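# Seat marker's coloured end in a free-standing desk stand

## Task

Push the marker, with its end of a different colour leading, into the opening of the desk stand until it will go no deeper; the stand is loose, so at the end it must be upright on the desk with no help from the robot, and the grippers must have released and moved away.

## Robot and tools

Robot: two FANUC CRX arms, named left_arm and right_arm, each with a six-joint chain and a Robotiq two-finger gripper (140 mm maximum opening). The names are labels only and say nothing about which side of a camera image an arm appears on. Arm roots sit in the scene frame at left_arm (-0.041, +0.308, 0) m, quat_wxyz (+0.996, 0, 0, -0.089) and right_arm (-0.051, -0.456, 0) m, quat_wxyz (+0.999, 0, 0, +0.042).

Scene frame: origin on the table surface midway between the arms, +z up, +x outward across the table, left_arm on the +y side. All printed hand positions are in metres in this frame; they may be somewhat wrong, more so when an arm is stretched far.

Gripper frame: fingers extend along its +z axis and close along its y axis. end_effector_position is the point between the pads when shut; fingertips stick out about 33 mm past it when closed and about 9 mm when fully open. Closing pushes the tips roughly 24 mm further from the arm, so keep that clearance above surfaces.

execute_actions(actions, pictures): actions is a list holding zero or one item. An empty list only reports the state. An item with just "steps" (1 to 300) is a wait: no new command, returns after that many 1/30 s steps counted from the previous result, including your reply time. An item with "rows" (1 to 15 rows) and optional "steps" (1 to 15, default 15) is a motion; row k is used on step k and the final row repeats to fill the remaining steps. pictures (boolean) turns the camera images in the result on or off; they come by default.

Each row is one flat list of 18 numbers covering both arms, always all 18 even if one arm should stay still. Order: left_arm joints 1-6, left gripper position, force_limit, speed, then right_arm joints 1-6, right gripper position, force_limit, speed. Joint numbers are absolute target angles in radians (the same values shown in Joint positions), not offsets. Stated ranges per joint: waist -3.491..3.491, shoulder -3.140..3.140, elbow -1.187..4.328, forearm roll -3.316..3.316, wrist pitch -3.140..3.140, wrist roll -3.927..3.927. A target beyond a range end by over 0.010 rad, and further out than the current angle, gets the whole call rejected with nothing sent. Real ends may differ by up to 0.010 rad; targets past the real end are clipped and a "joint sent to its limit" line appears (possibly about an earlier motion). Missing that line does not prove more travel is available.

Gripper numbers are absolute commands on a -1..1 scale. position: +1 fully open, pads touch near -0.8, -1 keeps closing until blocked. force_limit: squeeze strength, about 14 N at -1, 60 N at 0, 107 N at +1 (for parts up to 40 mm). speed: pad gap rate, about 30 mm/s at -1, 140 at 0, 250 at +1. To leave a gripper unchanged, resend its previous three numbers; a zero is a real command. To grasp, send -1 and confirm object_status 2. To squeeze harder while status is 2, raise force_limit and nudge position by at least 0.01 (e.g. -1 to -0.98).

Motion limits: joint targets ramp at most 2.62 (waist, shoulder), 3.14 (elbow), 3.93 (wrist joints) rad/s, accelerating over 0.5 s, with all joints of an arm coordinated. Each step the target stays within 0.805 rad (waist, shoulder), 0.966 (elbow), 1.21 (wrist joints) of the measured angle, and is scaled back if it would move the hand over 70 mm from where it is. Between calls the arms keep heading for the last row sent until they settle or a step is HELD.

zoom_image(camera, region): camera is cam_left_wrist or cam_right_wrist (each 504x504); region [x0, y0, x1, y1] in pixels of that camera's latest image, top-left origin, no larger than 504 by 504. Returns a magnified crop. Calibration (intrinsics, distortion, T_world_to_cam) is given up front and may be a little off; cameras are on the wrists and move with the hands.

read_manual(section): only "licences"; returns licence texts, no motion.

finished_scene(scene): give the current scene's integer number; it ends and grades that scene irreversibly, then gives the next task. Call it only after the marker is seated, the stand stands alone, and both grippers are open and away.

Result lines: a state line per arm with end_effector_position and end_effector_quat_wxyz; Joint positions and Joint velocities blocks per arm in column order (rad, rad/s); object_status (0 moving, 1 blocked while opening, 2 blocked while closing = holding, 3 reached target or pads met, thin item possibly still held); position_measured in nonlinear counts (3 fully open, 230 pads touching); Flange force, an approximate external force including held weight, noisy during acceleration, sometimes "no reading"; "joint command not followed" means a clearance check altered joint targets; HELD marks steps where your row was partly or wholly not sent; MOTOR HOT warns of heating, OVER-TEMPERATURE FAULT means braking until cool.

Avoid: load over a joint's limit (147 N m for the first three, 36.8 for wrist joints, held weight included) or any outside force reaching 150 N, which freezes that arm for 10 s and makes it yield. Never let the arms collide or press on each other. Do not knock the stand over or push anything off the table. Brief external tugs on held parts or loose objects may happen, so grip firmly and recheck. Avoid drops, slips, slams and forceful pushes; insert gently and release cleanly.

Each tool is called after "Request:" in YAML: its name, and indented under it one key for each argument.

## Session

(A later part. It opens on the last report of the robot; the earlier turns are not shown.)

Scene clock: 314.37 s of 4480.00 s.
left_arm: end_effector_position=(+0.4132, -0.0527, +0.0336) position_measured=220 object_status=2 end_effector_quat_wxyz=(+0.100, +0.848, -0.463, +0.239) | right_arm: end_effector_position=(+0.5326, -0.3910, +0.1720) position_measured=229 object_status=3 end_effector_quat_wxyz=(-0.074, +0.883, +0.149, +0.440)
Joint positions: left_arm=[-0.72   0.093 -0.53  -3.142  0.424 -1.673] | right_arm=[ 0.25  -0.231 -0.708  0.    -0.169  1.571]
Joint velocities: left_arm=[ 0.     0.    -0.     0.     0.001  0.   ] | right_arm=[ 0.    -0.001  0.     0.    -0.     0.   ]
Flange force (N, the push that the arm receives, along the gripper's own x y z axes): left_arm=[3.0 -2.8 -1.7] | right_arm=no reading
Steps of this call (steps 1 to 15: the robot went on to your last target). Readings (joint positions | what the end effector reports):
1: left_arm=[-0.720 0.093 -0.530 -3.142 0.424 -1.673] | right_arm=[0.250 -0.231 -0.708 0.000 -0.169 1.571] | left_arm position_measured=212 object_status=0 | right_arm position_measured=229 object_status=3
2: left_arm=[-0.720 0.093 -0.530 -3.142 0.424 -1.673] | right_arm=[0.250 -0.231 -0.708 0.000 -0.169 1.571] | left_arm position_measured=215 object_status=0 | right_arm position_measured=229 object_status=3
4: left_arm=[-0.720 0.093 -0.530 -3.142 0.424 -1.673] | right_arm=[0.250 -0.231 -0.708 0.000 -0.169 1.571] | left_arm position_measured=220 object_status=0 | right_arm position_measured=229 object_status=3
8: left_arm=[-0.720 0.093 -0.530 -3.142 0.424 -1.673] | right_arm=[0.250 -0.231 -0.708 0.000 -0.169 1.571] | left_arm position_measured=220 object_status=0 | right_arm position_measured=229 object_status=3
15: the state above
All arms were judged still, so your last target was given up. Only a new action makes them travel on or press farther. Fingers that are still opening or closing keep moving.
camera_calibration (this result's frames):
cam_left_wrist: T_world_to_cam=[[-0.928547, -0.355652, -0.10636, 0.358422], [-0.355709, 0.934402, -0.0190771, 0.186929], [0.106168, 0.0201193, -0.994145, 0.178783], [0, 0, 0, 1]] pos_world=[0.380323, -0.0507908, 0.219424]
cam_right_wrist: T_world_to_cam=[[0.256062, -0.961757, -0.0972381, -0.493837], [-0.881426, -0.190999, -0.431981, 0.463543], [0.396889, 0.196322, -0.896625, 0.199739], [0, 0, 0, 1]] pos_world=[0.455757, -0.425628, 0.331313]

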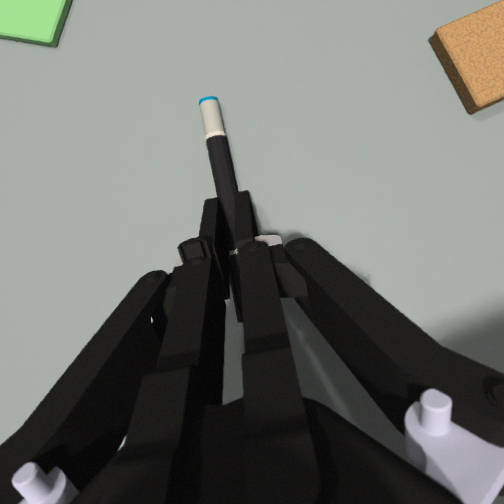

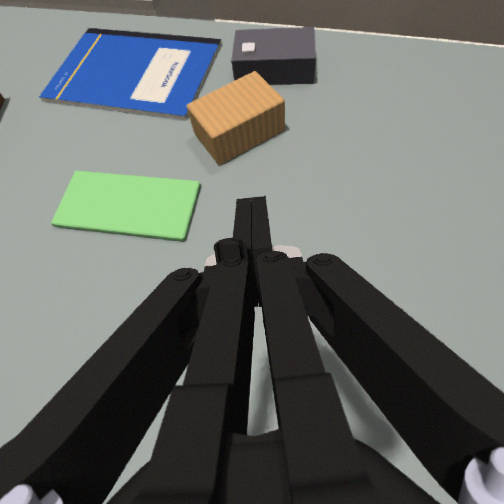

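Request:
execute_actions:
  actions:
    - {"rows": [[-0.7203,0.0886,-0.5275,-3.1416,0.4311,-1.673,-1,0,-0.8,0.25,-0.2307,-0.7080,0.0,-0.1687,1.571,-0.8,0,0],[-0.7203,0.0845,-0.5245,-3.1416,0.4381,-1.673,-1,0,-0.8,0.25,-0.2307,-0.7080,0.0,-0.1687,1.571,-0.8,0,0],[-0.7203,0.0804,-0.5216,-3.1416,0.4452,-1.673,-1,0,-0.8,0.25,-0.2307,-0.7080,0.0,-0.1687,1.571,-0.8,0,0],[-0.7203,0.0763,-0.5186,-3.1416,0.4522,-1.673,-1,0,-0.8,0.25,-0.2307,-0.7080,0.0,-0.1687,1.571,-0.8,0,0],[-0.7203,0.0723,-0.5157,-3.1416,0.4593,-1.673,-1,0,-0.8,0.25,-0.2307,-0.7080,0.0,-0.1687,1.571,-0.8,0,0],[-0.7203,0.0682,-0.5127,-3.1416,0.4663,-1.673,-1,0,-0.8,0.25,-0.2307,-0.7080,0.0,-0.1687,1.571,-0.8,0,0],[-0.7203,0.0641,-0.5098,-3.1416,0.4734,-1.673,-1,0,-0.8,0.25,-0.2307,-0.7080,0.0,-0.1687,1.571,-0.8,0,0],[-0.7203,0.0600,-0.5068,-3.1416,0.4804,-1.673,-1,0,-0.8,0.25,-0.2307,-0.7080,0.0,-0.1687,1.571,-0.8,0,0],[-0.7203,0.0559,-0.5039,-3.1416,0.4875,-1.673,-1,0,-0.8,0.25,-0.2307,-0.7080,0.0,-0.1687,1.571,-0.8,0,0],[-0.7203,0.0518,-0.5009,-3.1416,0.4945,-1.673,-1,0,-0.8,0.25,-0.2307,-0.7080,0.0,-0.1687,1.571,-0.8,0,0]], "steps": 15}

Scene clock: 332.03 s of 4480.00 s.
left_arm: end_effector_position=(+0.4132, -0.0527, +0.0599) position_measured=220 object_status=2 end_effector_quat_wxyz=(+0.100, +0.848, -0.463, +0.239) | right_arm: end_effector_position=(+0.5326, -0.3910, +0.1720) position_measured=229 object_status=3 end_effector_quat_wxyz=(-0.074, +0.883, +0.149, +0.440)
Joint positions: left_arm=[-0.72   0.052 -0.501 -3.142  0.494 -1.673] | right_arm=[ 0.25  -0.231 -0.708  0.    -0.169  1.571]
Joint velocities: left_arm=[-0.001  0.     0.001  0.001  0.002 -0.   ] | right_arm=[ 0.    -0.     0.     0.001  0.    -0.   ]
Flange force (N, the push that the arm receives, along the gripper's own x y z axes): left_arm=[0.6 -0.6 1.1] | right_arm=no reading
Steps of this call (steps 1 to 90: nothing new was sent; then 14.17 s passed at rest; steps 91 to 105: all 15 steps of this action). Readings (joint positions | what the end effector reports):
91: left_arm=[-0.720 0.093 -0.530 -3.142 0.424 -1.673] | right_arm=[0.250 -0.231 -0.708 0.000 -0.169 1.571] | left_arm position_measured=220 object_status=2 | right_arm position_measured=229 object_status=3
92: left_arm=[-0.720 0.091 -0.530 -3.142 0.427 -1.673] | right_arm=[0.250 -0.231 -0.708 -0.000 -0.169 1.571] | left_arm position_measured=220 object_status=2 | right_arm position_measured=229 object_status=3
94: left_arm=[-0.720 0.084 -0.524 -3.142 0.439 -1.673] | right_arm=[0.250 -0.231 -0.708 0.000 -0.169 1.571] | left_arm position_measured=220 object_status=2 | right_arm position_measured=229 object_status=3
98: left_arm=[-0.720 0.068 -0.512 -3.142 0.467 -1.673] | right_arm=[0.250 -0.231 -0.708 0.000 -0.169 1.571] | left_arm position_measured=220 object_status=2 | right_arm position_measured=229 object_status=3
105: the state above
camera_calibration (this result's frames):
cam_left_wrist: T_world_to_cam=[[-0.928563, -0.355602, -0.106384, 0.36125], [-0.355674, 0.934418, -0.0189455, 0.187414], [0.106144, 0.0202461, -0.994145, 0.204999], [0, 0, 0, 1]] pos_world=[0.380342, -0.050812, 0.24578]
cam_right_wrist: T_world_to_cam=[[0.256062, -0.961757, -0.0972381, -0.493837], [-0.881426, -0.190999, -0.431981, 0.463542], [0.396888, 0.196322, -0.896625, 0.199739], [0, 0, 0, 1]] pos_world=[0.455757, -0.425628, 0.331313]

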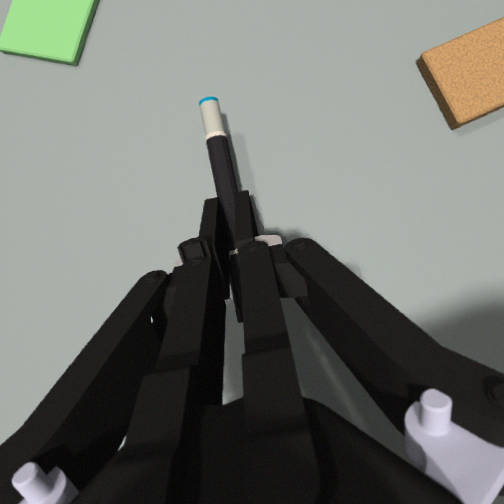

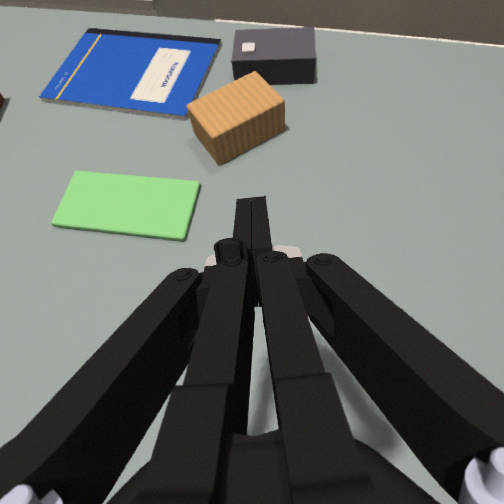

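Request:
execute_actions:
  actions:
    - {"rows": [[-0.4766,0.5508,0.4392,-3.1416,1.4592,-0.6772,-1,0,-0.8,0.25,-0.2307,-0.7080,0.0,-0.1687,1.571,-0.8,0,0]], "steps": 15}
  pictures: false

Request:
execute_actions:
  actions:
    - {"rows": [[-0.4766,0.5508,0.4392,-3.1416,1.4592,-0.6772,-1,0,-0.8,0.686,-0.2307,-0.7080,0.0,-0.1687,1.571,-0.8,0,0]], "steps": 15}
  pictures: false

Request:
execute_actions:
  actions:
    - {"steps": 20}

Scene clock: 394.03 s of 4480.00 s.
left_arm: end_effector_position=(+0.5064, -0.0250, +0.0993) position_measured=220 object_status=2 end_effector_quat_wxyz=(+0.061, +0.987, -0.126, +0.085) | right_arm: end_effector_position=(+0.5326, -0.3910, +0.1720) position_measured=229 object_status=3 end_effector_quat_wxyz=(-0.074, +0.883, +0.149, +0.440)
Joint positions: left_arm=[-0.574  0.352  0.065 -3.142  1.075 -1.074] | right_arm=[ 0.25  -0.231 -0.708  0.    -0.169  1.571]
Joint velocities: left_arm=[0.446 0.91  1.71  0.    1.748 1.8  ] | right_arm=[-0.  0.  0. -0.  0. -0.]
Flange force (N, the push that the arm receives, along the gripper's own x y z axes): left_arm=[5.2 3.3 -1.1] | right_arm=no reading
Steps of this call (steps 1 to 15: the robot went on to your last target; steps 16 to 90: nothing new was sent; then 58.50 s passed at rest; steps 91 to 105: all 15 steps of this action). Readings (joint positions | what the end effector reports):
91: left_arm=[-0.720 0.052 -0.501 -3.142 0.495 -1.673] | right_arm=[0.250 -0.231 -0.708 0.000 -0.169 1.571] | left_arm position_measured=220 object_status=2 | right_arm position_measured=229 object_status=3
92: left_arm=[-0.720 0.054 -0.498 -3.142 0.498 -1.670] | right_arm=[0.250 -0.231 -0.708 -0.000 -0.169 1.571] | left_arm position_measured=220 object_status=2 | right_arm position_measured=229 object_status=3
94: left_arm=[-0.713 0.068 -0.471 -3.141 0.526 -1.641] | right_arm=[0.250 -0.231 -0.708 0.000 -0.169 1.571] | left_arm position_measured=220 object_status=2 | right_arm position_measured=229 object_status=3
98: left_arm=[-0.677 0.140 -0.334 -3.141 0.666 -1.496] | right_arm=[0.250 -0.231 -0.708 0.000 -0.169 1.571] | left_arm position_measured=220 object_status=2 | right_arm position_measured=229 object_status=3
105: the state above

Scene clock: 394.53 s of 4480.00 s.
left_arm: end_effector_position=(+0.5475, +0.0211, +0.1299) position_measured=220 object_status=2 end_effector_quat_wxyz=(-0.000, +0.993, +0.120, -0.000) | right_arm: end_effector_position=(+0.4869, -0.2202, +0.1720) position_measured=229 object_status=3 end_effector_quat_wxyz=(-0.139, +0.850, +0.280, +0.424)
Joint positions: left_arm=[-0.477  0.551  0.439 -3.142  1.459 -0.677] | right_arm=[ 0.552 -0.231 -0.708  0.    -0.169  1.571]
Joint velocities: left_arm=[ 0.001 -0.001  0.003 -0.     0.001  0.001] | right_arm=[ 0.757 -0.001  0.    -0.     0.     0.   ]
Flange force (N, the push that the arm receives, along the gripper's own x y z axes): left_arm=[3.9 -1.4 -1.8] | right_arm=no reading
Steps of this call (steps 1 to 15: all 15 steps of this action). Readings (joint positions | what the end effector reports):
1: left_arm=[-0.559 0.383 0.122 -3.142 1.134 -1.013] | right_arm=[0.250 -0.231 -0.708 0.000 -0.169 1.571] | left_arm position_measured=220 object_status=2 | right_arm position_measured=229 object_status=3
2: left_arm=[-0.544 0.413 0.180 -3.142 1.193 -0.952] | right_arm=[0.253 -0.231 -0.708 -0.000 -0.169 1.571] | left_arm position_measured=220 object_status=2 | right_arm position_measured=229 object_status=3
4: left_arm=[-0.517 0.469 0.284 -3.142 1.300 -0.842] | right_arm=[0.275 -0.231 -0.708 0.000 -0.169 1.571] | left_arm position_measured=220 object_status=2 | right_arm position_measured=229 object_status=3
8: left_arm=[-0.483 0.538 0.414 -3.142 1.433 -0.704] | right_arm=[0.373 -0.231 -0.708 -0.000 -0.169 1.571] | left_arm position_measured=220 object_status=2 | right_arm position_measured=229 object_status=3
15: the state above

Scene clock: 395.20 s of 4480.00 s.
left_arm: end_effector_position=(+0.5475, +0.0210, +0.1300) position_measured=220 object_status=2 end_effector_quat_wxyz=(+0.000, +0.993, +0.120, +0.000) | right_arm: end_effector_position=(+0.4507, -0.1504, +0.1720) position_measured=229 object_status=3 end_effector_quat_wxyz=(-0.167, +0.830, +0.336, +0.414)
Joint positions: left_arm=[-0.477  0.551  0.439 -3.142  1.459 -0.677] | right_arm=[ 0.686 -0.231 -0.708  0.    -0.169  1.571]
Joint velocities: left_arm=[-0.001  0.001 -0.002  0.001  0.     0.002] | right_arm=[-0.    -0.     0.     0.001 -0.     0.   ]
Flange force (N, the push that the arm receives, along the gripper's own x y z axes): left_arm=[5.0 2.8 -2.6] | right_arm=no reading
Steps of this call (steps 1 to 20: the robot went on to your last target). Readings (joint positions | what the end effector reports):
1: left_arm=[-0.477 0.551 0.439 -3.142 1.459 -0.677] | right_arm=[0.578 -0.231 -0.708 0.000 -0.169 1.571] | left_arm position_measured=220 object_status=2 | right_arm position_measured=229 object_status=3
2: left_arm=[-0.477 0.551 0.439 -3.142 1.459 -0.677] | right_arm=[0.603 -0.231 -0.708 0.000 -0.169 1.571] | left_arm position_measured=220 object_status=2 | right_arm position_measured=229 object_status=3
4: left_arm=[-0.477 0.551 0.439 -3.142 1.459 -0.677] | right_arm=[0.650 -0.231 -0.708 0.000 -0.169 1.571] | left_arm position_measured=220 object_status=2 | right_arm position_measured=229 object_status=3
8: left_arm=[-0.477 0.551 0.439 -3.142 1.459 -0.677] | right_arm=[0.686 -0.231 -0.708 0.000 -0.169 1.571] | left_arm position_measured=220 object_status=2 | right_arm position_measured=229 object_status=3
20: the state above
camera_calibration (this result's frames):
cam_left_wrist: T_world_to_cam=[[0.0221509, -0.99805, 0.0583621, -0.00876262], [-0.888022, 0.00717529, 0.459746, 0.416385], [-0.459268, -0.0620106, -0.886131, 0.556122], [0, 0, 0, 1]] pos_world=[0.625362, 0.0227523, 0.301877]
cam_right_wrist: T_world_to_cam=[[0.638273, -0.763644, -0.0972392, -0.383979], [-0.718301, -0.545366, -0.431994, 0.310466], [0.276859, 0.345577, -0.896619, 0.261581], [0, 0, 0, 1]] pos_world=[0.39567, -0.214302, 0.33132]

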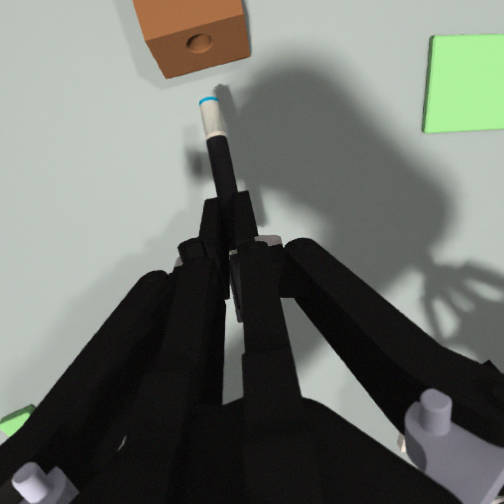

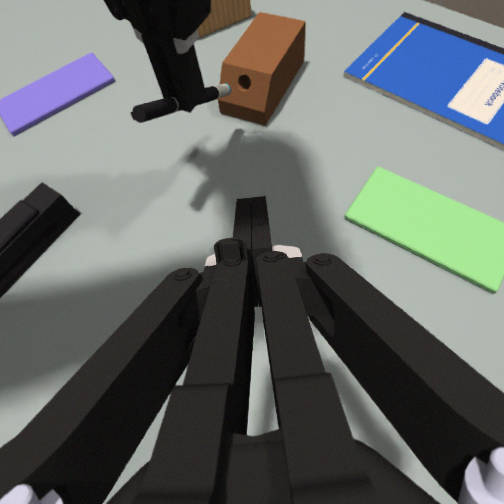

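Request:
zoom_image:
  camera: "cam_left_wrist"
  region: [120, 0, 280, 200]

Request:
zoom_image:
  camera: "cam_right_wrist"
  region: [120, 0, 320, 140]

Region (120, 0, 280, 200) of cam_left_wrist's 504x504 image, scaled by 2.520, with more detail than that image has; it fills the left 403 columns of this view, and the rest is white.

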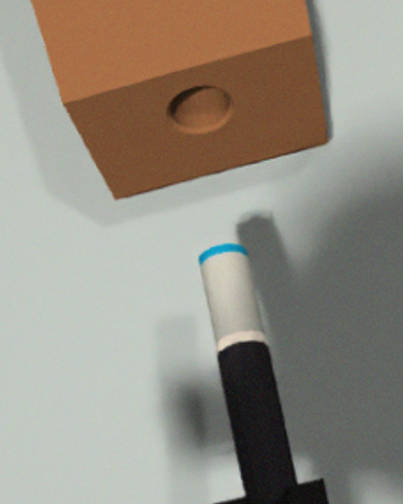

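Region (120, 0, 320, 140) of cam_right_wrist's 504x504 image, scaled by 2.520, with more detail than that image has; it fills the top 353 rows of this view, and the rest is white.

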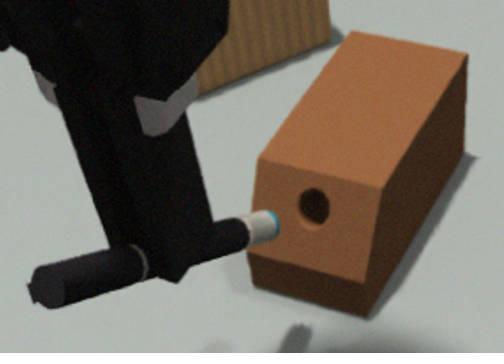

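Request:
execute_actions:
  actions:
    - {"rows": [[-0.4586,0.6896,0.6479,-3.1416,1.6146,-0.7263,-1,0,-0.8,0.686,-0.2307,-0.7080,0.0,-0.1687,1.571,-0.8,0,0]], "steps": 15}
  pictures: false

Request:
execute_actions:
  actions:
    - {"steps": 10}

Request:
zoom_image:
  camera: "cam_left_wrist"
  region: [120, 0, 280, 200]

Request:
zoom_image:
  camera: "cam_right_wrist"
  region: [140, 30, 300, 140]

Scene clock: 515.70 s of 4480.00 s.
left_arm: end_effector_position=(+0.5672, +0.0210, +0.1280) position_measured=220 object_status=2 end_effector_quat_wxyz=(-0.029, +0.994, +0.104, -0.032) | right_arm: end_effector_position=(+0.4507, -0.1504, +0.1720) position_measured=229 object_status=3 end_effector_quat_wxyz=(-0.167, +0.830, +0.336, +0.414)
Joint positions: left_arm=[-0.459  0.69   0.648 -3.142  1.615 -0.726] | right_arm=[ 0.686 -0.231 -0.708  0.    -0.169  1.571]
Joint velocities: left_arm=[-0.001 -0.001  0.001 -0.     0.001  0.002] | right_arm=[-0.    -0.001  0.    -0.    -0.     0.   ]
Flange force (N, the push that the arm receives, along the gripper's own x y z axes): left_arm=[2.7 0.3 0.8] | right_arm=no reading
Steps of this call (steps 1 to 15: the robot went on to your last target; steps 16 to 90: nothing new was sent; then 117.00 s passed at rest; steps 91 to 105: all 15 steps of this action). Readings (joint positions | what the end effector reports):
91: left_arm=[-0.477 0.551 0.439 -3.142 1.459 -0.677] | right_arm=[0.686 -0.231 -0.708 -0.000 -0.169 1.571] | left_arm position_measured=220 object_status=2 | right_arm position_measured=229 object_status=3
92: left_arm=[-0.476 0.553 0.443 -3.142 1.462 -0.677] | right_arm=[0.686 -0.231 -0.708 -0.000 -0.169 1.571] | left_arm position_measured=220 object_status=2 | right_arm position_measured=229 object_status=3
94: left_arm=[-0.474 0.571 0.469 -3.142 1.482 -0.684] | right_arm=[0.686 -0.231 -0.708 0.000 -0.169 1.571] | left_arm position_measured=220 object_status=2 | right_arm position_measured=229 object_status=3
98: left_arm=[-0.463 0.652 0.591 -3.142 1.572 -0.713] | right_arm=[0.686 -0.231 -0.708 0.000 -0.169 1.571] | left_arm position_measured=220 object_status=2 | right_arm position_measured=229 object_status=3
105: the state above

Scene clock: 516.03 s of 4480.00 s.
left_arm: end_effector_position=(+0.5672, +0.0209, +0.1281) position_measured=220 object_status=2 end_effector_quat_wxyz=(-0.029, +0.994, +0.104, -0.032) | right_arm: end_effector_position=(+0.4507, -0.1504, +0.1720) position_measured=229 object_status=3 end_effector_quat_wxyz=(-0.167, +0.830, +0.336, +0.414)
Joint positions: left_arm=[-0.459  0.69   0.648 -3.142  1.615 -0.726] | right_arm=[ 0.686 -0.231 -0.708  0.    -0.169  1.571]
Joint velocities: left_arm=[ 0.001  0.001 -0.    -0.001 -0.001 -0.   ] | right_arm=[ 0.  0. -0. -0. -0. -0.]
Flange force (N, the push that the arm receives, along the gripper's own x y z axes): left_arm=[2.2 -0.4 -0.3] | right_arm=no reading
Steps of this call (steps 1 to 10: the robot went on to your last target). Readings (joint positions | what the end effector reports):
1: left_arm=[-0.459 0.690 0.648 -3.142 1.615 -0.726] | right_arm=[0.686 -0.231 -0.708 0.000 -0.169 1.571] | left_arm position_measured=220 object_status=2 | right_arm position_measured=229 object_status=3
2: left_arm=[-0.459 0.690 0.648 -3.142 1.615 -0.726] | right_arm=[0.686 -0.231 -0.708 0.000 -0.169 1.571] | left_arm position_measured=220 object_status=2 | right_arm position_measured=229 object_status=3
4: left_arm=[-0.459 0.690 0.648 -3.142 1.615 -0.726] | right_arm=[0.686 -0.231 -0.708 0.000 -0.169 1.571] | left_arm position_measured=220 object_status=2 | right_arm position_measured=229 object_status=3
8: left_arm=[-0.459 0.690 0.648 -3.142 1.615 -0.726] | right_arm=[0.686 -0.231 -0.708 0.000 -0.169 1.571] | left_arm position_measured=220 object_status=2 | right_arm position_measured=229 object_status=3
10: the state above
camera_calibration (this result's frames):
cam_left_wrist: T_world_to_cam=[[-0.00655961, -0.999946, 0.00807289, 0.013575], [-0.853567, 0.00980469, 0.520891, 0.407274], [-0.520942, -0.00347391, -0.853585, 0.593079], [0, 0, 0, 1]] pos_world=[0.656684, 0.0116414, 0.293988]
cam_right_wrist: T_world_to_cam=[[0.638273, -0.763644, -0.0972381, -0.383979], [-0.718305, -0.545372, -0.431981, 0.31046], [0.276849, 0.345568, -0.896625, 0.261578], [0, 0, 0, 1]] pos_world=[0.395672, -0.2143, 0.331313]

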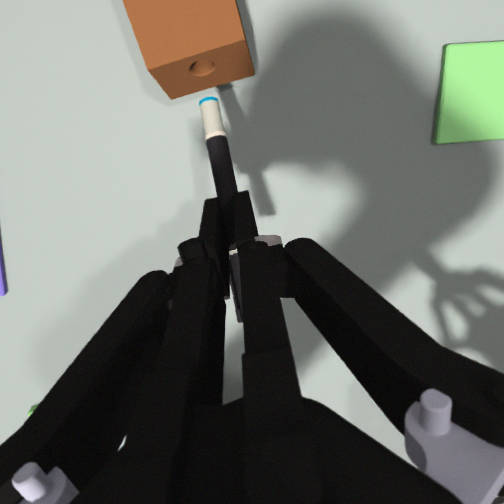

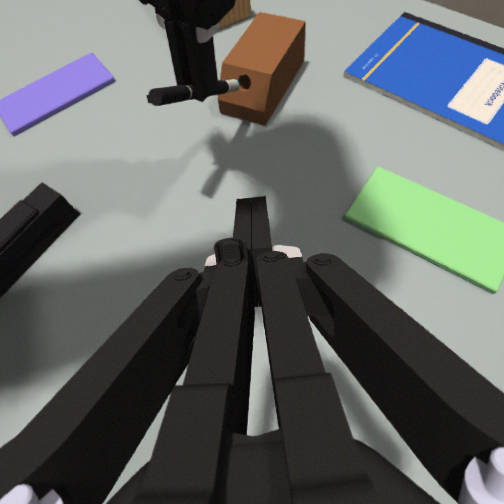

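Region (120, 0, 280, 200) of cam_left_wrist's 504x504 image, scaled by 2.520, with more detail than that image has; it fills the left 403 columns of this view, and the rest is white.

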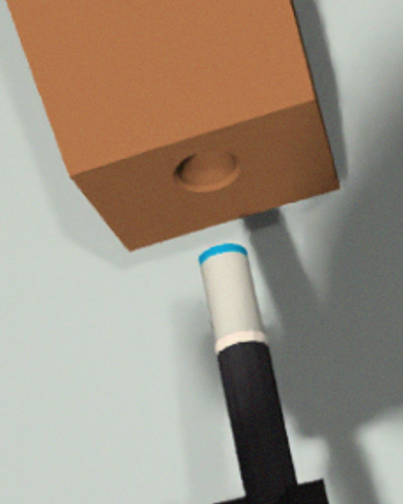

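Region (140, 30, 300, 140) of cam_right_wrist's 504x504 image, scaled by 3.150, with more detail than that image has; it fills the top 346 rows of this view, and the rest is white.

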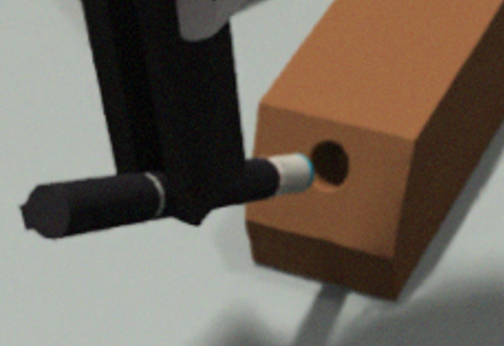

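Request:
execute_actions:
  actions:
    - {"rows": [[-0.4575,0.6924,0.6511,-3.1416,1.6151,-0.7274,-1,0,-0.8,0.686,-0.2307,-0.7080,0.0,-0.1687,1.571,-0.8,0,0],[-0.4564,0.6951,0.6544,-3.1416,1.6155,-0.7285,-1,0,-0.8,0.686,-0.2307,-0.7080,0.0,-0.1687,1.571,-0.8,0,0],[-0.4553,0.6979,0.6576,-3.1416,1.6160,-0.7296,-1,0,-0.8,0.686,-0.2307,-0.7080,0.0,-0.1687,1.571,-0.8,0,0],[-0.4542,0.7007,0.6608,-3.1416,1.6165,-0.7307,-1,0,-0.8,0.686,-0.2307,-0.7080,0.0,-0.1687,1.571,-0.8,0,0],[-0.4531,0.7034,0.6640,-3.1416,1.6169,-0.7318,-1,0,-0.8,0.686,-0.2307,-0.7080,0.0,-0.1687,1.571,-0.8,0,0],[-0.4520,0.7062,0.6673,-3.1416,1.6174,-0.7329,-1,0,-0.8,0.686,-0.2307,-0.7080,0.0,-0.1687,1.571,-0.8,0,0],[-0.4509,0.7089,0.6705,-3.1416,1.6178,-0.7340,-1,0,-0.8,0.686,-0.2307,-0.7080,0.0,-0.1687,1.571,-0.8,0,0],[-0.4498,0.7117,0.6737,-3.1416,1.6183,-0.7351,-1,0,-0.8,0.686,-0.2307,-0.7080,0.0,-0.1687,1.571,-0.8,0,0]], "steps": 15}

Request:
zoom_image:
  camera: "cam_left_wrist"
  region: [140, 30, 270, 170]

Request:
zoom_image:
  camera: "cam_right_wrist"
  region: [160, 40, 290, 130]

Scene clock: 595.23 s of 4480.00 s.
left_arm: end_effector_position=(+0.5753, +0.0222, +0.1239) position_measured=220 object_status=2 end_effector_quat_wxyz=(-0.029, +0.994, +0.104, -0.032) | right_arm: end_effector_position=(+0.4507, -0.1504, +0.1720) position_measured=229 object_status=3 end_effector_quat_wxyz=(-0.167, +0.830, +0.336, +0.414)
Joint positions: left_arm=[-0.45   0.712  0.674 -3.142  1.618 -0.735] | right_arm=[ 0.686 -0.231 -0.708  0.    -0.169  1.571]
Joint velocities: left_arm=[-0.001  0.001  0.     0.002  0.    -0.001] | right_arm=[ 0.  0.  0. -0. -0. -0.]
Flange force (N, the push that the arm receives, along the gripper's own x y z axes): left_arm=[4.9 1.6 -3.2] | right_arm=no reading
Steps of this call (steps 1 to 15: the robot went on to your last target; steps 16 to 90: nothing new was sent; then 75.70 s passed at rest; steps 91 to 105: all 15 steps of this action). Readings (joint positions | what the end effector reports):
91: left_arm=[-0.459 0.690 0.648 -3.142 1.615 -0.726] | right_arm=[0.686 -0.231 -0.708 -0.000 -0.169 1.571] | left_arm position_measured=220 object_status=2 | right_arm position_measured=229 object_status=3
92: left_arm=[-0.458 0.691 0.650 -3.142 1.615 -0.727] | right_arm=[0.686 -0.231 -0.708 0.000 -0.169 1.571] | left_arm position_measured=220 object_status=2 | right_arm position_measured=229 object_status=3
94: left_arm=[-0.457 0.696 0.655 -3.142 1.616 -0.729] | right_arm=[0.686 -0.231 -0.708 0.000 -0.169 1.571] | left_arm position_measured=220 object_status=2 | right_arm position_measured=229 object_status=3
98: left_arm=[-0.452 0.707 0.668 -3.142 1.618 -0.733] | right_arm=[0.686 -0.231 -0.708 0.000 -0.169 1.571] | left_arm position_measured=220 object_status=2 | right_arm position_measured=229 object_status=3
105: the state above
camera_calibration (this result's frames):
cam_left_wrist: T_world_to_cam=[[-0.00659176, -0.99994, 0.00872234, 0.0148291], [-0.853397, 0.0101718, 0.521163, 0.416254], [-0.52122, -0.00400823, -0.853413, 0.593928], [0, 0, 0, 1]] pos_world=[0.664895, 0.0129748, 0.2898]
cam_right_wrist: T_world_to_cam=[[0.638273, -0.763644, -0.0972381, -0.383979], [-0.718305, -0.545372, -0.431981, 0.31046], [0.276849, 0.345569, -0.896625, 0.261578], [0, 0, 0, 1]] pos_world=[0.395672, -0.2143, 0.331313]

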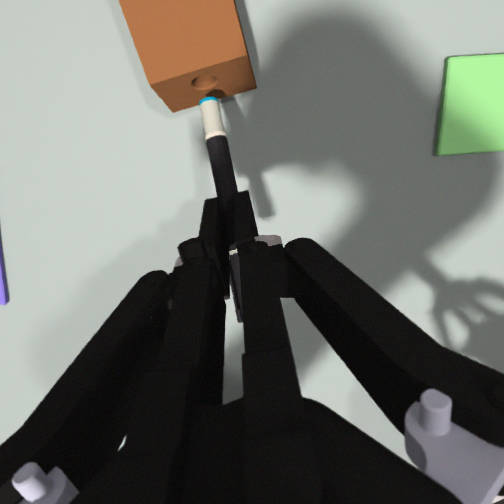

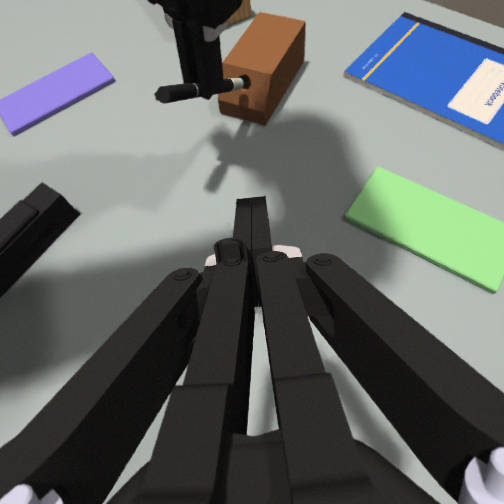

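Region (140, 30, 270, 170) of cam_left_wrist's 504x504 image, scaled by 3.600, with more detail than that image has; it fills the left 468 columns of this view, and the rest is white.

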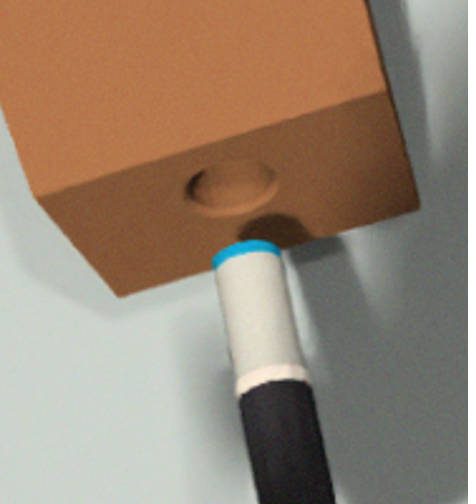

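Region (160, 40, 290, 130) of cam_right_wrist's 504x504 image, scaled by 3.877, with more detail than that image has; it fills the top 349 rows of this view, and the rest is white.

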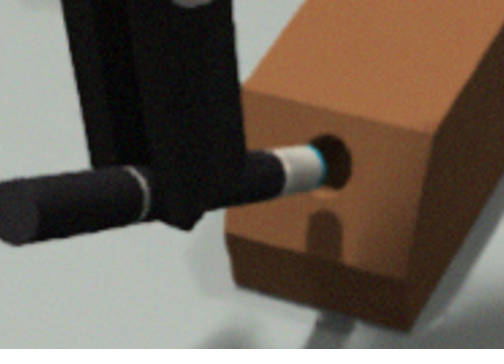

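Request:
execute_actions:
  actions:
    - {"rows": [[-0.4489,0.7138,0.6758,-3.1416,1.6183,-0.7360,-1,0,-0.8,0.686,-0.2307,-0.7080,0.0,-0.1687,1.571,-0.8,0,0],[-0.4479,0.7159,0.6779,-3.1416,1.6183,-0.7370,-1,0,-0.8,0.686,-0.2307,-0.7080,0.0,-0.1687,1.571,-0.8,0,0],[-0.4470,0.7180,0.6800,-3.1416,1.6182,-0.7379,-1,0,-0.8,0.686,-0.2307,-0.7080,0.0,-0.1687,1.571,-0.8,0,0],[-0.4461,0.7201,0.6821,-3.1416,1.6182,-0.7388,-1,0,-0.8,0.686,-0.2307,-0.7080,0.0,-0.1687,1.571,-0.8,0,0],[-0.4451,0.7222,0.6842,-3.1416,1.6182,-0.7398,-1,0,-0.8,0.686,-0.2307,-0.7080,0.0,-0.1687,1.571,-0.8,0,0],[-0.4442,0.7243,0.6862,-3.1416,1.6182,-0.7407,-1,0,-0.8,0.686,-0.2307,-0.7080,0.0,-0.1687,1.571,-0.8,0,0],[-0.4433,0.7264,0.6883,-3.1416,1.6182,-0.7416,-1,0,-0.8,0.686,-0.2307,-0.7080,0.0,-0.1687,1.571,-0.8,0,0],[-0.4423,0.7285,0.6904,-3.1416,1.6181,-0.7425,-1,0,-0.8,0.686,-0.2307,-0.7080,0.0,-0.1687,1.571,-0.8,0,0],[-0.4414,0.7306,0.6925,-3.1416,1.6181,-0.7435,-1,0,-0.8,0.686,-0.2307,-0.7080,0.0,-0.1687,1.571,-0.8,0,0],[-0.4405,0.7327,0.6946,-3.1416,1.6181,-0.7444,-1,0,-0.8,0.686,-0.2307,-0.7080,0.0,-0.1687,1.571,-0.8,0,0]], "steps": 15}

Request:
zoom_image:
  camera: "cam_left_wrist"
  region: [140, 30, 270, 170]

Request:
zoom_image:
  camera: "cam_right_wrist"
  region: [160, 40, 290, 130]

Scene clock: 624.13 s of 4480.00 s.
left_arm: end_effector_position=(+0.5833, +0.0242, +0.1182) position_measured=220 object_status=2 end_effector_quat_wxyz=(-0.028, +0.994, +0.104, -0.032) | right_arm: end_effector_position=(+0.4507, -0.1504, +0.1720) position_measured=229 object_status=3 end_effector_quat_wxyz=(-0.167, +0.830, +0.336, +0.414)
Joint positions: left_arm=[-0.44   0.733  0.695 -3.142  1.618 -0.744] | right_arm=[ 0.686 -0.231 -0.708  0.    -0.169  1.571]
Joint velocities: left_arm=[-0.     0.     0.001  0.001 -0.    -0.001] | right_arm=[ 0.    -0.    -0.     0.001 -0.     0.   ]
Flange force (N, the push that the arm receives, along the gripper's own x y z axes): left_arm=[4.0 1.1 -1.0] | right_arm=no reading
Steps of this call (steps 1 to 15: the robot went on to your last target; steps 16 to 90: nothing new was sent; then 25.40 s passed at rest; steps 91 to 105: all 15 steps of this action). Readings (joint positions | what the end effector reports):
91: left_arm=[-0.450 0.712 0.674 -3.142 1.618 -0.735] | right_arm=[0.686 -0.231 -0.708 0.000 -0.169 1.571] | left_arm position_measured=220 object_status=2 | right_arm position_measured=229 object_status=3
92: left_arm=[-0.449 0.713 0.675 -3.142 1.618 -0.736] | right_arm=[0.686 -0.231 -0.708 0.000 -0.169 1.571] | left_arm position_measured=220 object_status=2 | right_arm position_measured=229 object_status=3
94: left_arm=[-0.448 0.717 0.679 -3.142 1.618 -0.737] | right_arm=[0.686 -0.231 -0.708 0.000 -0.169 1.571] | left_arm position_measured=220 object_status=2 | right_arm position_measured=229 object_status=3
98: left_arm=[-0.444 0.725 0.687 -3.142 1.618 -0.741] | right_arm=[0.686 -0.231 -0.708 0.000 -0.169 1.571] | left_arm position_measured=220 object_status=2 | right_arm position_measured=229 object_status=3
105: the state above
camera_calibration (this result's frames):
cam_left_wrist: T_world_to_cam=[[-0.00648985, -0.999935, 0.00941016, 0.0168068], [-0.853165, 0.0104453, 0.521537, 0.425829], [-0.521601, -0.00464372, -0.853177, 0.593353], [0, 0, 0, 1]] pos_world=[0.672905, 0.0151132, 0.283992]
cam_right_wrist: T_world_to_cam=[[0.638273, -0.763644, -0.0972381, -0.383979], [-0.718305, -0.545372, -0.431981, 0.31046], [0.276849, 0.345568, -0.896626, 0.261578], [0, 0, 0, 1]] pos_world=[0.395672, -0.2143, 0.331313]

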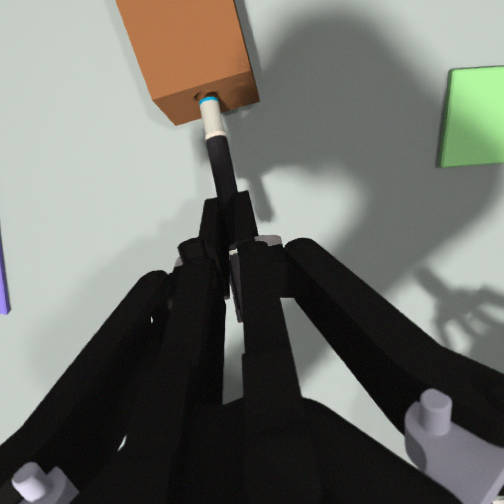

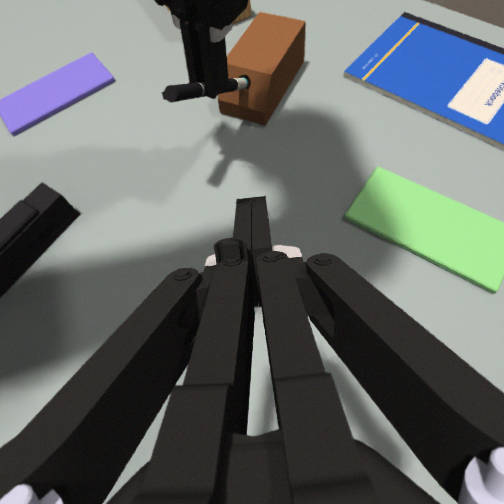

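Region (140, 30, 270, 170) of cam_left_wrist's 504x504 image, scaled by 3.600, with more detail than that image has; it fills the left 468 columns of this view, and the rest is white.

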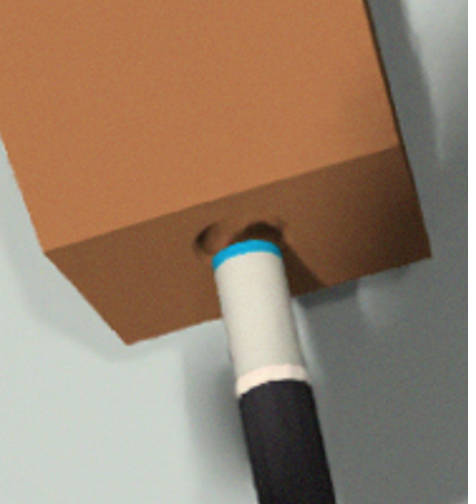

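Region (160, 40, 290, 130) of cam_right_wrist's 504x504 image, scaled by 3.877, with more detail than that image has; it fills the top 349 rows of this view, and the rest is white.

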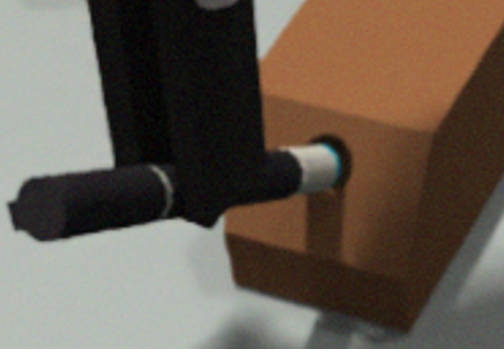

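Request:
execute_actions:
  actions: []

Scene clock: 649.17 s of 4480.00 s.
left_arm: end_effector_position=(+0.5833, +0.0242, +0.1182) position_measured=220 object_status=2 end_effector_quat_wxyz=(-0.028, +0.994, +0.104, -0.032) | right_arm: end_effector_position=(+0.4507, -0.1504, +0.1720) position_measured=229 object_status=3 end_effector_quat_wxyz=(-0.167, +0.830, +0.336, +0.414)
Joint positions: left_arm=[-0.44   0.733  0.695 -3.142  1.618 -0.744] | right_arm=[ 0.686 -0.231 -0.708  0.    -0.169  1.571]
Joint velocities: left_arm=[ 0.001 -0.001 -0.     0.001 -0.    -0.   ] | right_arm=[-0.    -0.001  0.     0.    -0.     0.   ]
Flange force (N, the push that the arm receives, along the gripper's own x y z axes): left_arm=[3.6 0.1 -1.9] | right_arm=no reading
Steps of this call (steps 1 to 15: the robot went on to your last target; steps 16 to 90: nothing new was sent; then 22.03 s passed at rest). Readings (joint positions | what the end effector reports):
1: left_arm=[-0.440 0.733 0.695 -3.142 1.618 -0.744] | right_arm=[0.686 -0.231 -0.708 0.000 -0.169 1.571] | left_arm position_measured=220 object_status=2 | right_arm position_measured=229 object_status=3
2: left_arm=[-0.440 0.733 0.695 -3.142 1.618 -0.744] | right_arm=[0.686 -0.231 -0.708 0.000 -0.169 1.571] | left_arm position_measured=220 object_status=2 | right_arm position_measured=229 object_status=3
4: left_arm=[-0.440 0.733 0.695 -3.142 1.618 -0.744] | right_arm=[0.686 -0.231 -0.708 0.000 -0.169 1.571] | left_arm position_measured=220 object_status=2 | right_arm position_measured=229 object_status=3
8: left_arm=[-0.440 0.733 0.695 -3.142 1.618 -0.744] | right_arm=[0.686 -0.231 -0.708 0.000 -0.169 1.571] | left_arm position_measured=220 object_status=2 | right_arm position_measured=229 object_status=3
90: the state above
All arms were judged still, so your last target was given up. Only a new action makes them travel on or press farther. Fingers that are still opening or closing keep moving.
camera_calibration (this result's frames):
cam_left_wrist: T_world_to_cam=[[-0.00649551, -0.999934, 0.00944081, 0.0168007], [-0.853187, 0.010466, 0.5215, 0.425841], [-0.521564, -0.00466737, -0.853199, 0.593359], [0, 0, 0, 1]] pos_world=[0.672906, 0.0151122, 0.284019]
cam_right_wrist: T_world_to_cam=[[0.638273, -0.763644, -0.0972381, -0.383979], [-0.718305, -0.545372, -0.431981, 0.31046], [0.276849, 0.345568, -0.896625, 0.261578], [0, 0, 0, 1]] pos_world=[0.395672, -0.2143, 0.331313]

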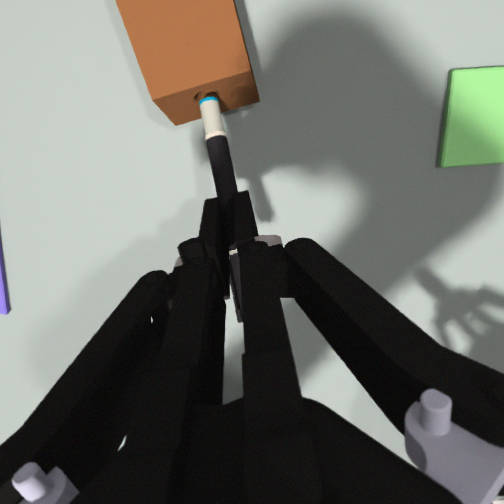

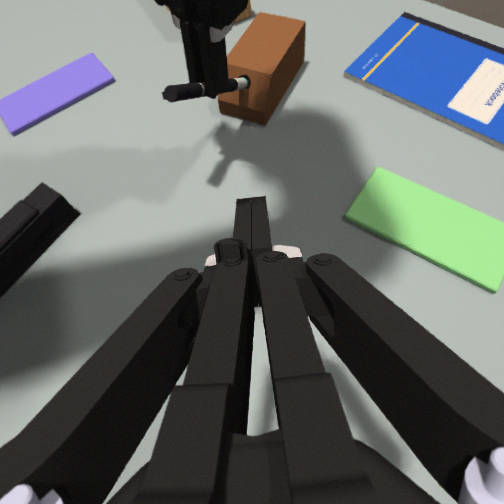

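Request:
execute_actions:
  actions:
    - {"rows": [[-0.4395,0.7345,0.6964,-3.1416,1.6181,-0.7452,-1,0,-0.8,0.686,-0.2307,-0.7080,0.0,-0.1687,1.571,-0.8,0,0],[-0.4387,0.7363,0.6983,-3.1416,1.6182,-0.7460,-1,0,-0.8,0.686,-0.2307,-0.7080,0.0,-0.1687,1.571,-0.8,0,0],[-0.4379,0.7381,0.7001,-3.1416,1.6182,-0.7467,-1,0,-0.8,0.686,-0.2307,-0.7080,0.0,-0.1687,1.571,-0.8,0,0],[-0.4371,0.7399,0.7019,-3.1416,1.6183,-0.7475,-1,0,-0.8,0.686,-0.2307,-0.7080,0.0,-0.1687,1.571,-0.8,0,0],[-0.4363,0.7417,0.7038,-3.1416,1.6183,-0.7483,-1,0,-0.8,0.686,-0.2307,-0.7080,0.0,-0.1687,1.571,-0.8,0,0],[-0.4355,0.74345,0.7056,-3.1416,1.6184,-0.7491,-1,0,-0.8,0.686,-0.2307,-0.7080,0.0,-0.1687,1.571,-0.8,0,0]], "steps": 15}

Request:
zoom_image:
  camera: "cam_left_wrist"
  region: [140, 30, 270, 170]

Request:
zoom_image:
  camera: "cam_right_wrist"
  region: [160, 40, 290, 130]

Scene clock: 660.83 s of 4480.00 s.
left_arm: end_effector_position=(+0.5874, +0.0254, +0.1153) position_measured=220 object_status=2 end_effector_quat_wxyz=(-0.028, +0.994, +0.104, -0.032) | right_arm: end_effector_position=(+0.4507, -0.1504, +0.1720) position_measured=229 object_status=3 end_effector_quat_wxyz=(-0.167, +0.830, +0.336, +0.414)
Joint positions: left_arm=[-0.436  0.743  0.706 -3.142  1.618 -0.749] | right_arm=[ 0.686 -0.231 -0.708  0.    -0.169  1.571]
Joint velocities: left_arm=[ 0.001  0.001 -0.002  0.001  0.001  0.001] | right_arm=[ 0.    -0.001  0.    -0.001 -0.    -0.   ]
Flange force (N, the push that the arm receives, along the gripper's own x y z axes): left_arm=[3.8 0.6 -1.7] | right_arm=no reading
Steps of this call (steps 1 to 90: nothing new was sent; then 8.17 s passed at rest; steps 91 to 105: all 15 steps of this action). Readings (joint positions | what the end effector reports):
91: left_arm=[-0.440 0.733 0.695 -3.142 1.618 -0.744] | right_arm=[0.686 -0.231 -0.708 0.000 -0.169 1.571] | left_arm position_measured=220 object_status=2 | right_arm position_measured=229 object_status=3
92: left_arm=[-0.440 0.733 0.696 -3.142 1.618 -0.745] | right_arm=[0.686 -0.231 -0.708 0.000 -0.169 1.571] | left_arm position_measured=220 object_status=2 | right_arm position_measured=229 object_status=3
94: left_arm=[-0.439 0.737 0.699 -3.142 1.618 -0.746] | right_arm=[0.686 -0.231 -0.708 -0.000 -0.169 1.571] | left_arm position_measured=220 object_status=2 | right_arm position_measured=229 object_status=3
98: left_arm=[-0.436 0.743 0.705 -3.142 1.618 -0.749] | right_arm=[0.686 -0.231 -0.708 0.000 -0.169 1.571] | left_arm position_measured=220 object_status=2 | right_arm position_measured=229 object_status=3
105: the state above
camera_calibration (this result's frames):
cam_left_wrist: T_world_to_cam=[[-0.00622905, -0.999933, 0.00974542, 0.0178915], [-0.853069, 0.0103986, 0.521694, 0.430678], [-0.521761, -0.00506385, -0.853077, 0.593179], [0, 0, 0, 1]] pos_world=[0.677007, 0.0164156, 0.28117]
cam_right_wrist: T_world_to_cam=[[0.638273, -0.763644, -0.0972382, -0.383979], [-0.718305, -0.545372, -0.43198, 0.31046], [0.276848, 0.345568, -0.896626, 0.261578], [0, 0, 0, 1]] pos_world=[0.395672, -0.2143, 0.331312]

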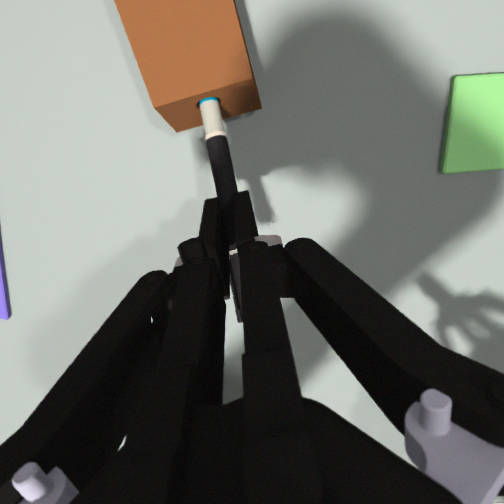

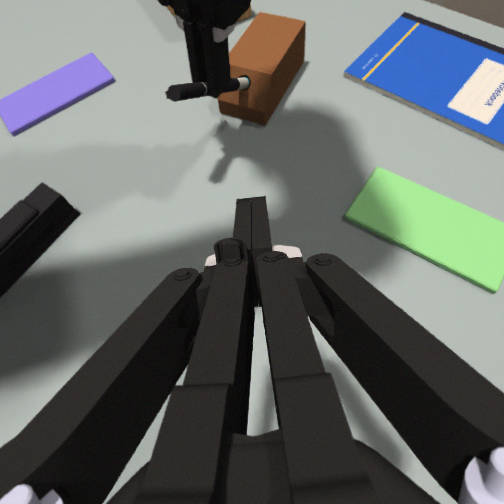

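Region (140, 30, 270, 170) of cam_left_wrist's 504x504 image, scaled by 3.600, with more detail than that image has; it fills the left 468 columns of this view, and the rest is white.

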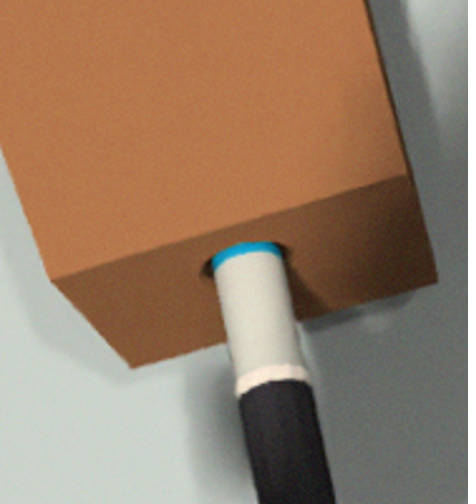

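Region (160, 40, 290, 130) of cam_right_wrist's 504x504 image, scaled by 3.877, with more detail than that image has; it fills the top 349 rows of this view, and the rest is white.

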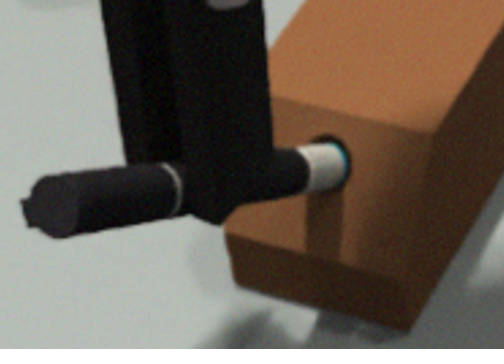

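Request:
execute_actions:
  actions:
    - {"rows": [[-0.4347,0.7452,0.7074,-3.1416,1.6184,-0.7499,-1,0,-0.8,0.686,-0.2307,-0.7080,0.0,-0.1687,1.571,-0.8,0,0],[-0.4339,0.7470,0.7093,-3.1416,1.6185,-0.7506,-1,0,-0.8,0.686,-0.2307,-0.7080,0.0,-0.1687,1.571,-0.8,0,0],[-0.4331,0.7488,0.7111,-3.1416,1.6185,-0.7514,-1,0,-0.8,0.686,-0.2307,-0.7080,0.0,-0.1687,1.571,-0.8,0,0],[-0.4324,0.7506,0.7129,-3.1416,1.6186,-0.7522,-1,0,-0.8,0.686,-0.2307,-0.7080,0.0,-0.1687,1.571,-0.8,0,0],[-0.4316,0.7524,0.7148,-3.1416,1.6186,-0.7529,-1,0,-0.8,0.686,-0.2307,-0.7080,0.0,-0.1687,1.571,-0.8,0,0],[-0.4308,0.7542,0.7166,-3.1416,1.6187,-0.7537,-1,0,-0.8,0.686,-0.2307,-0.7080,0.0,-0.1687,1.571,-0.8,0,0]], "steps": 15}

Request:
zoom_image:
  camera: "cam_left_wrist"
  region: [140, 30, 270, 170]

Request:
zoom_image:
  camera: "cam_right_wrist"
  region: [160, 40, 290, 130]

Scene clock: 674.43 s of 4480.00 s.
left_arm: end_effector_position=(+0.5913, +0.0265, +0.1124) position_measured=220 object_status=2 end_effector_quat_wxyz=(-0.028, +0.994, +0.104, -0.032) | right_arm: end_effector_position=(+0.4507, -0.1504, +0.1720) position_measured=229 object_status=3 end_effector_quat_wxyz=(-0.167, +0.830, +0.336, +0.414)
Joint positions: left_arm=[-0.431  0.754  0.717 -3.142  1.619 -0.754] | right_arm=[ 0.686 -0.231 -0.708  0.    -0.169  1.571]
Joint velocities: left_arm=[-0.002  0.001 -0.     0.001 -0.001  0.001] | right_arm=[-0.     0.    -0.    -0.001  0.    -0.   ]
Flange force (N, the push that the arm receives, along the gripper's own x y z axes): left_arm=[6.7 3.1 -2.8] | right_arm=no reading
Steps of this call (steps 1 to 15: the robot went on to your last target; steps 16 to 90: nothing new was sent; then 10.10 s passed at rest; steps 91 to 105: all 15 steps of this action). Readings (joint positions | what the end effector reports):
91: left_arm=[-0.435 0.743 0.706 -3.142 1.618 -0.749] | right_arm=[0.686 -0.231 -0.708 -0.000 -0.169 1.571] | left_arm position_measured=220 object_status=2 | right_arm position_measured=229 object_status=3
92: left_arm=[-0.435 0.744 0.707 -3.142 1.618 -0.750] | right_arm=[0.686 -0.231 -0.708 0.000 -0.169 1.571] | left_arm position_measured=220 object_status=2 | right_arm position_measured=229 object_status=3
94: left_arm=[-0.434 0.748 0.710 -3.142 1.618 -0.751] | right_arm=[0.686 -0.231 -0.708 0.000 -0.169 1.571] | left_arm position_measured=220 object_status=2 | right_arm position_measured=229 object_status=3
98: left_arm=[-0.431 0.754 0.716 -3.142 1.619 -0.754] | right_arm=[0.686 -0.231 -0.708 0.000 -0.169 1.571] | left_arm position_measured=220 object_status=2 | right_arm position_measured=229 object_status=3
105: the state above
camera_calibration (this result's frames):
cam_left_wrist: T_world_to_cam=[[-0.00605208, -0.999932, 0.0100124, 0.0189637], [-0.852893, 0.0103888, 0.521982, 0.435449], [-0.52205, -0.00538041, -0.852898, 0.592904], [0, 0, 0, 1]] pos_world=[0.681032, 0.0176287, 0.2782]
cam_right_wrist: T_world_to_cam=[[0.638273, -0.763644, -0.0972381, -0.383979], [-0.718305, -0.545372, -0.431981, 0.31046], [0.276849, 0.345568, -0.896626, 0.261578], [0, 0, 0, 1]] pos_world=[0.395672, -0.2143, 0.331313]

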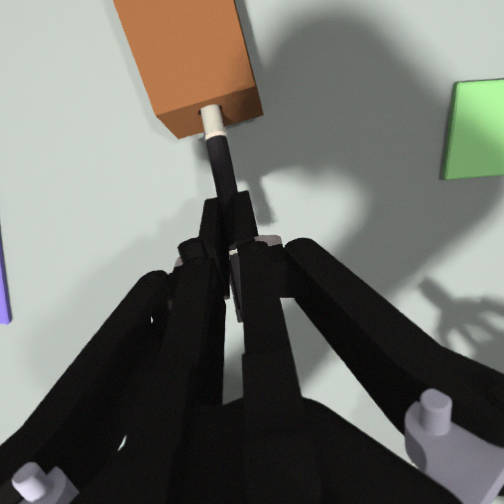

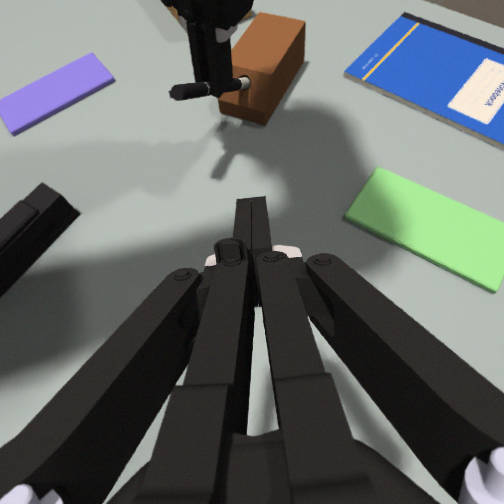

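Region (140, 30, 270, 170) of cam_left_wrist's 504x504 image, scaled by 3.600, with more detail than that image has; it fills the left 468 columns of this view, and the rest is white.

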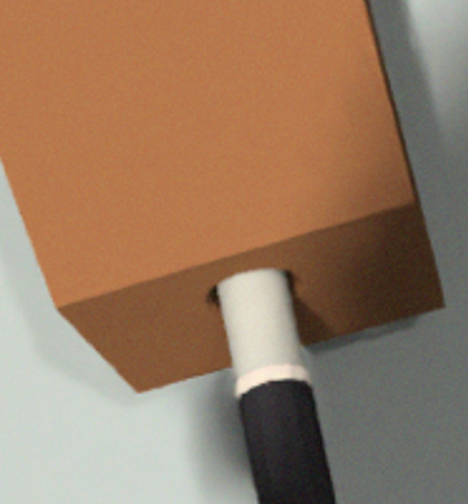

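Region (160, 40, 290, 130) of cam_right_wrist's 504x504 image, scaled by 3.877, with more detail than that image has; it fills the top 349 rows of this view, and the rest is white.

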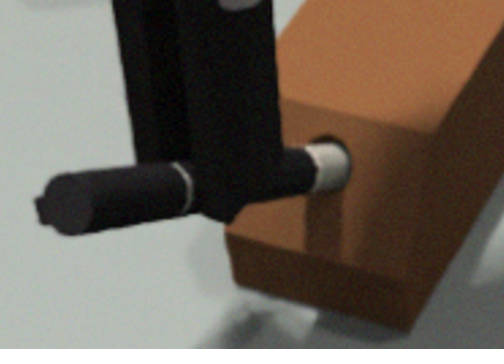

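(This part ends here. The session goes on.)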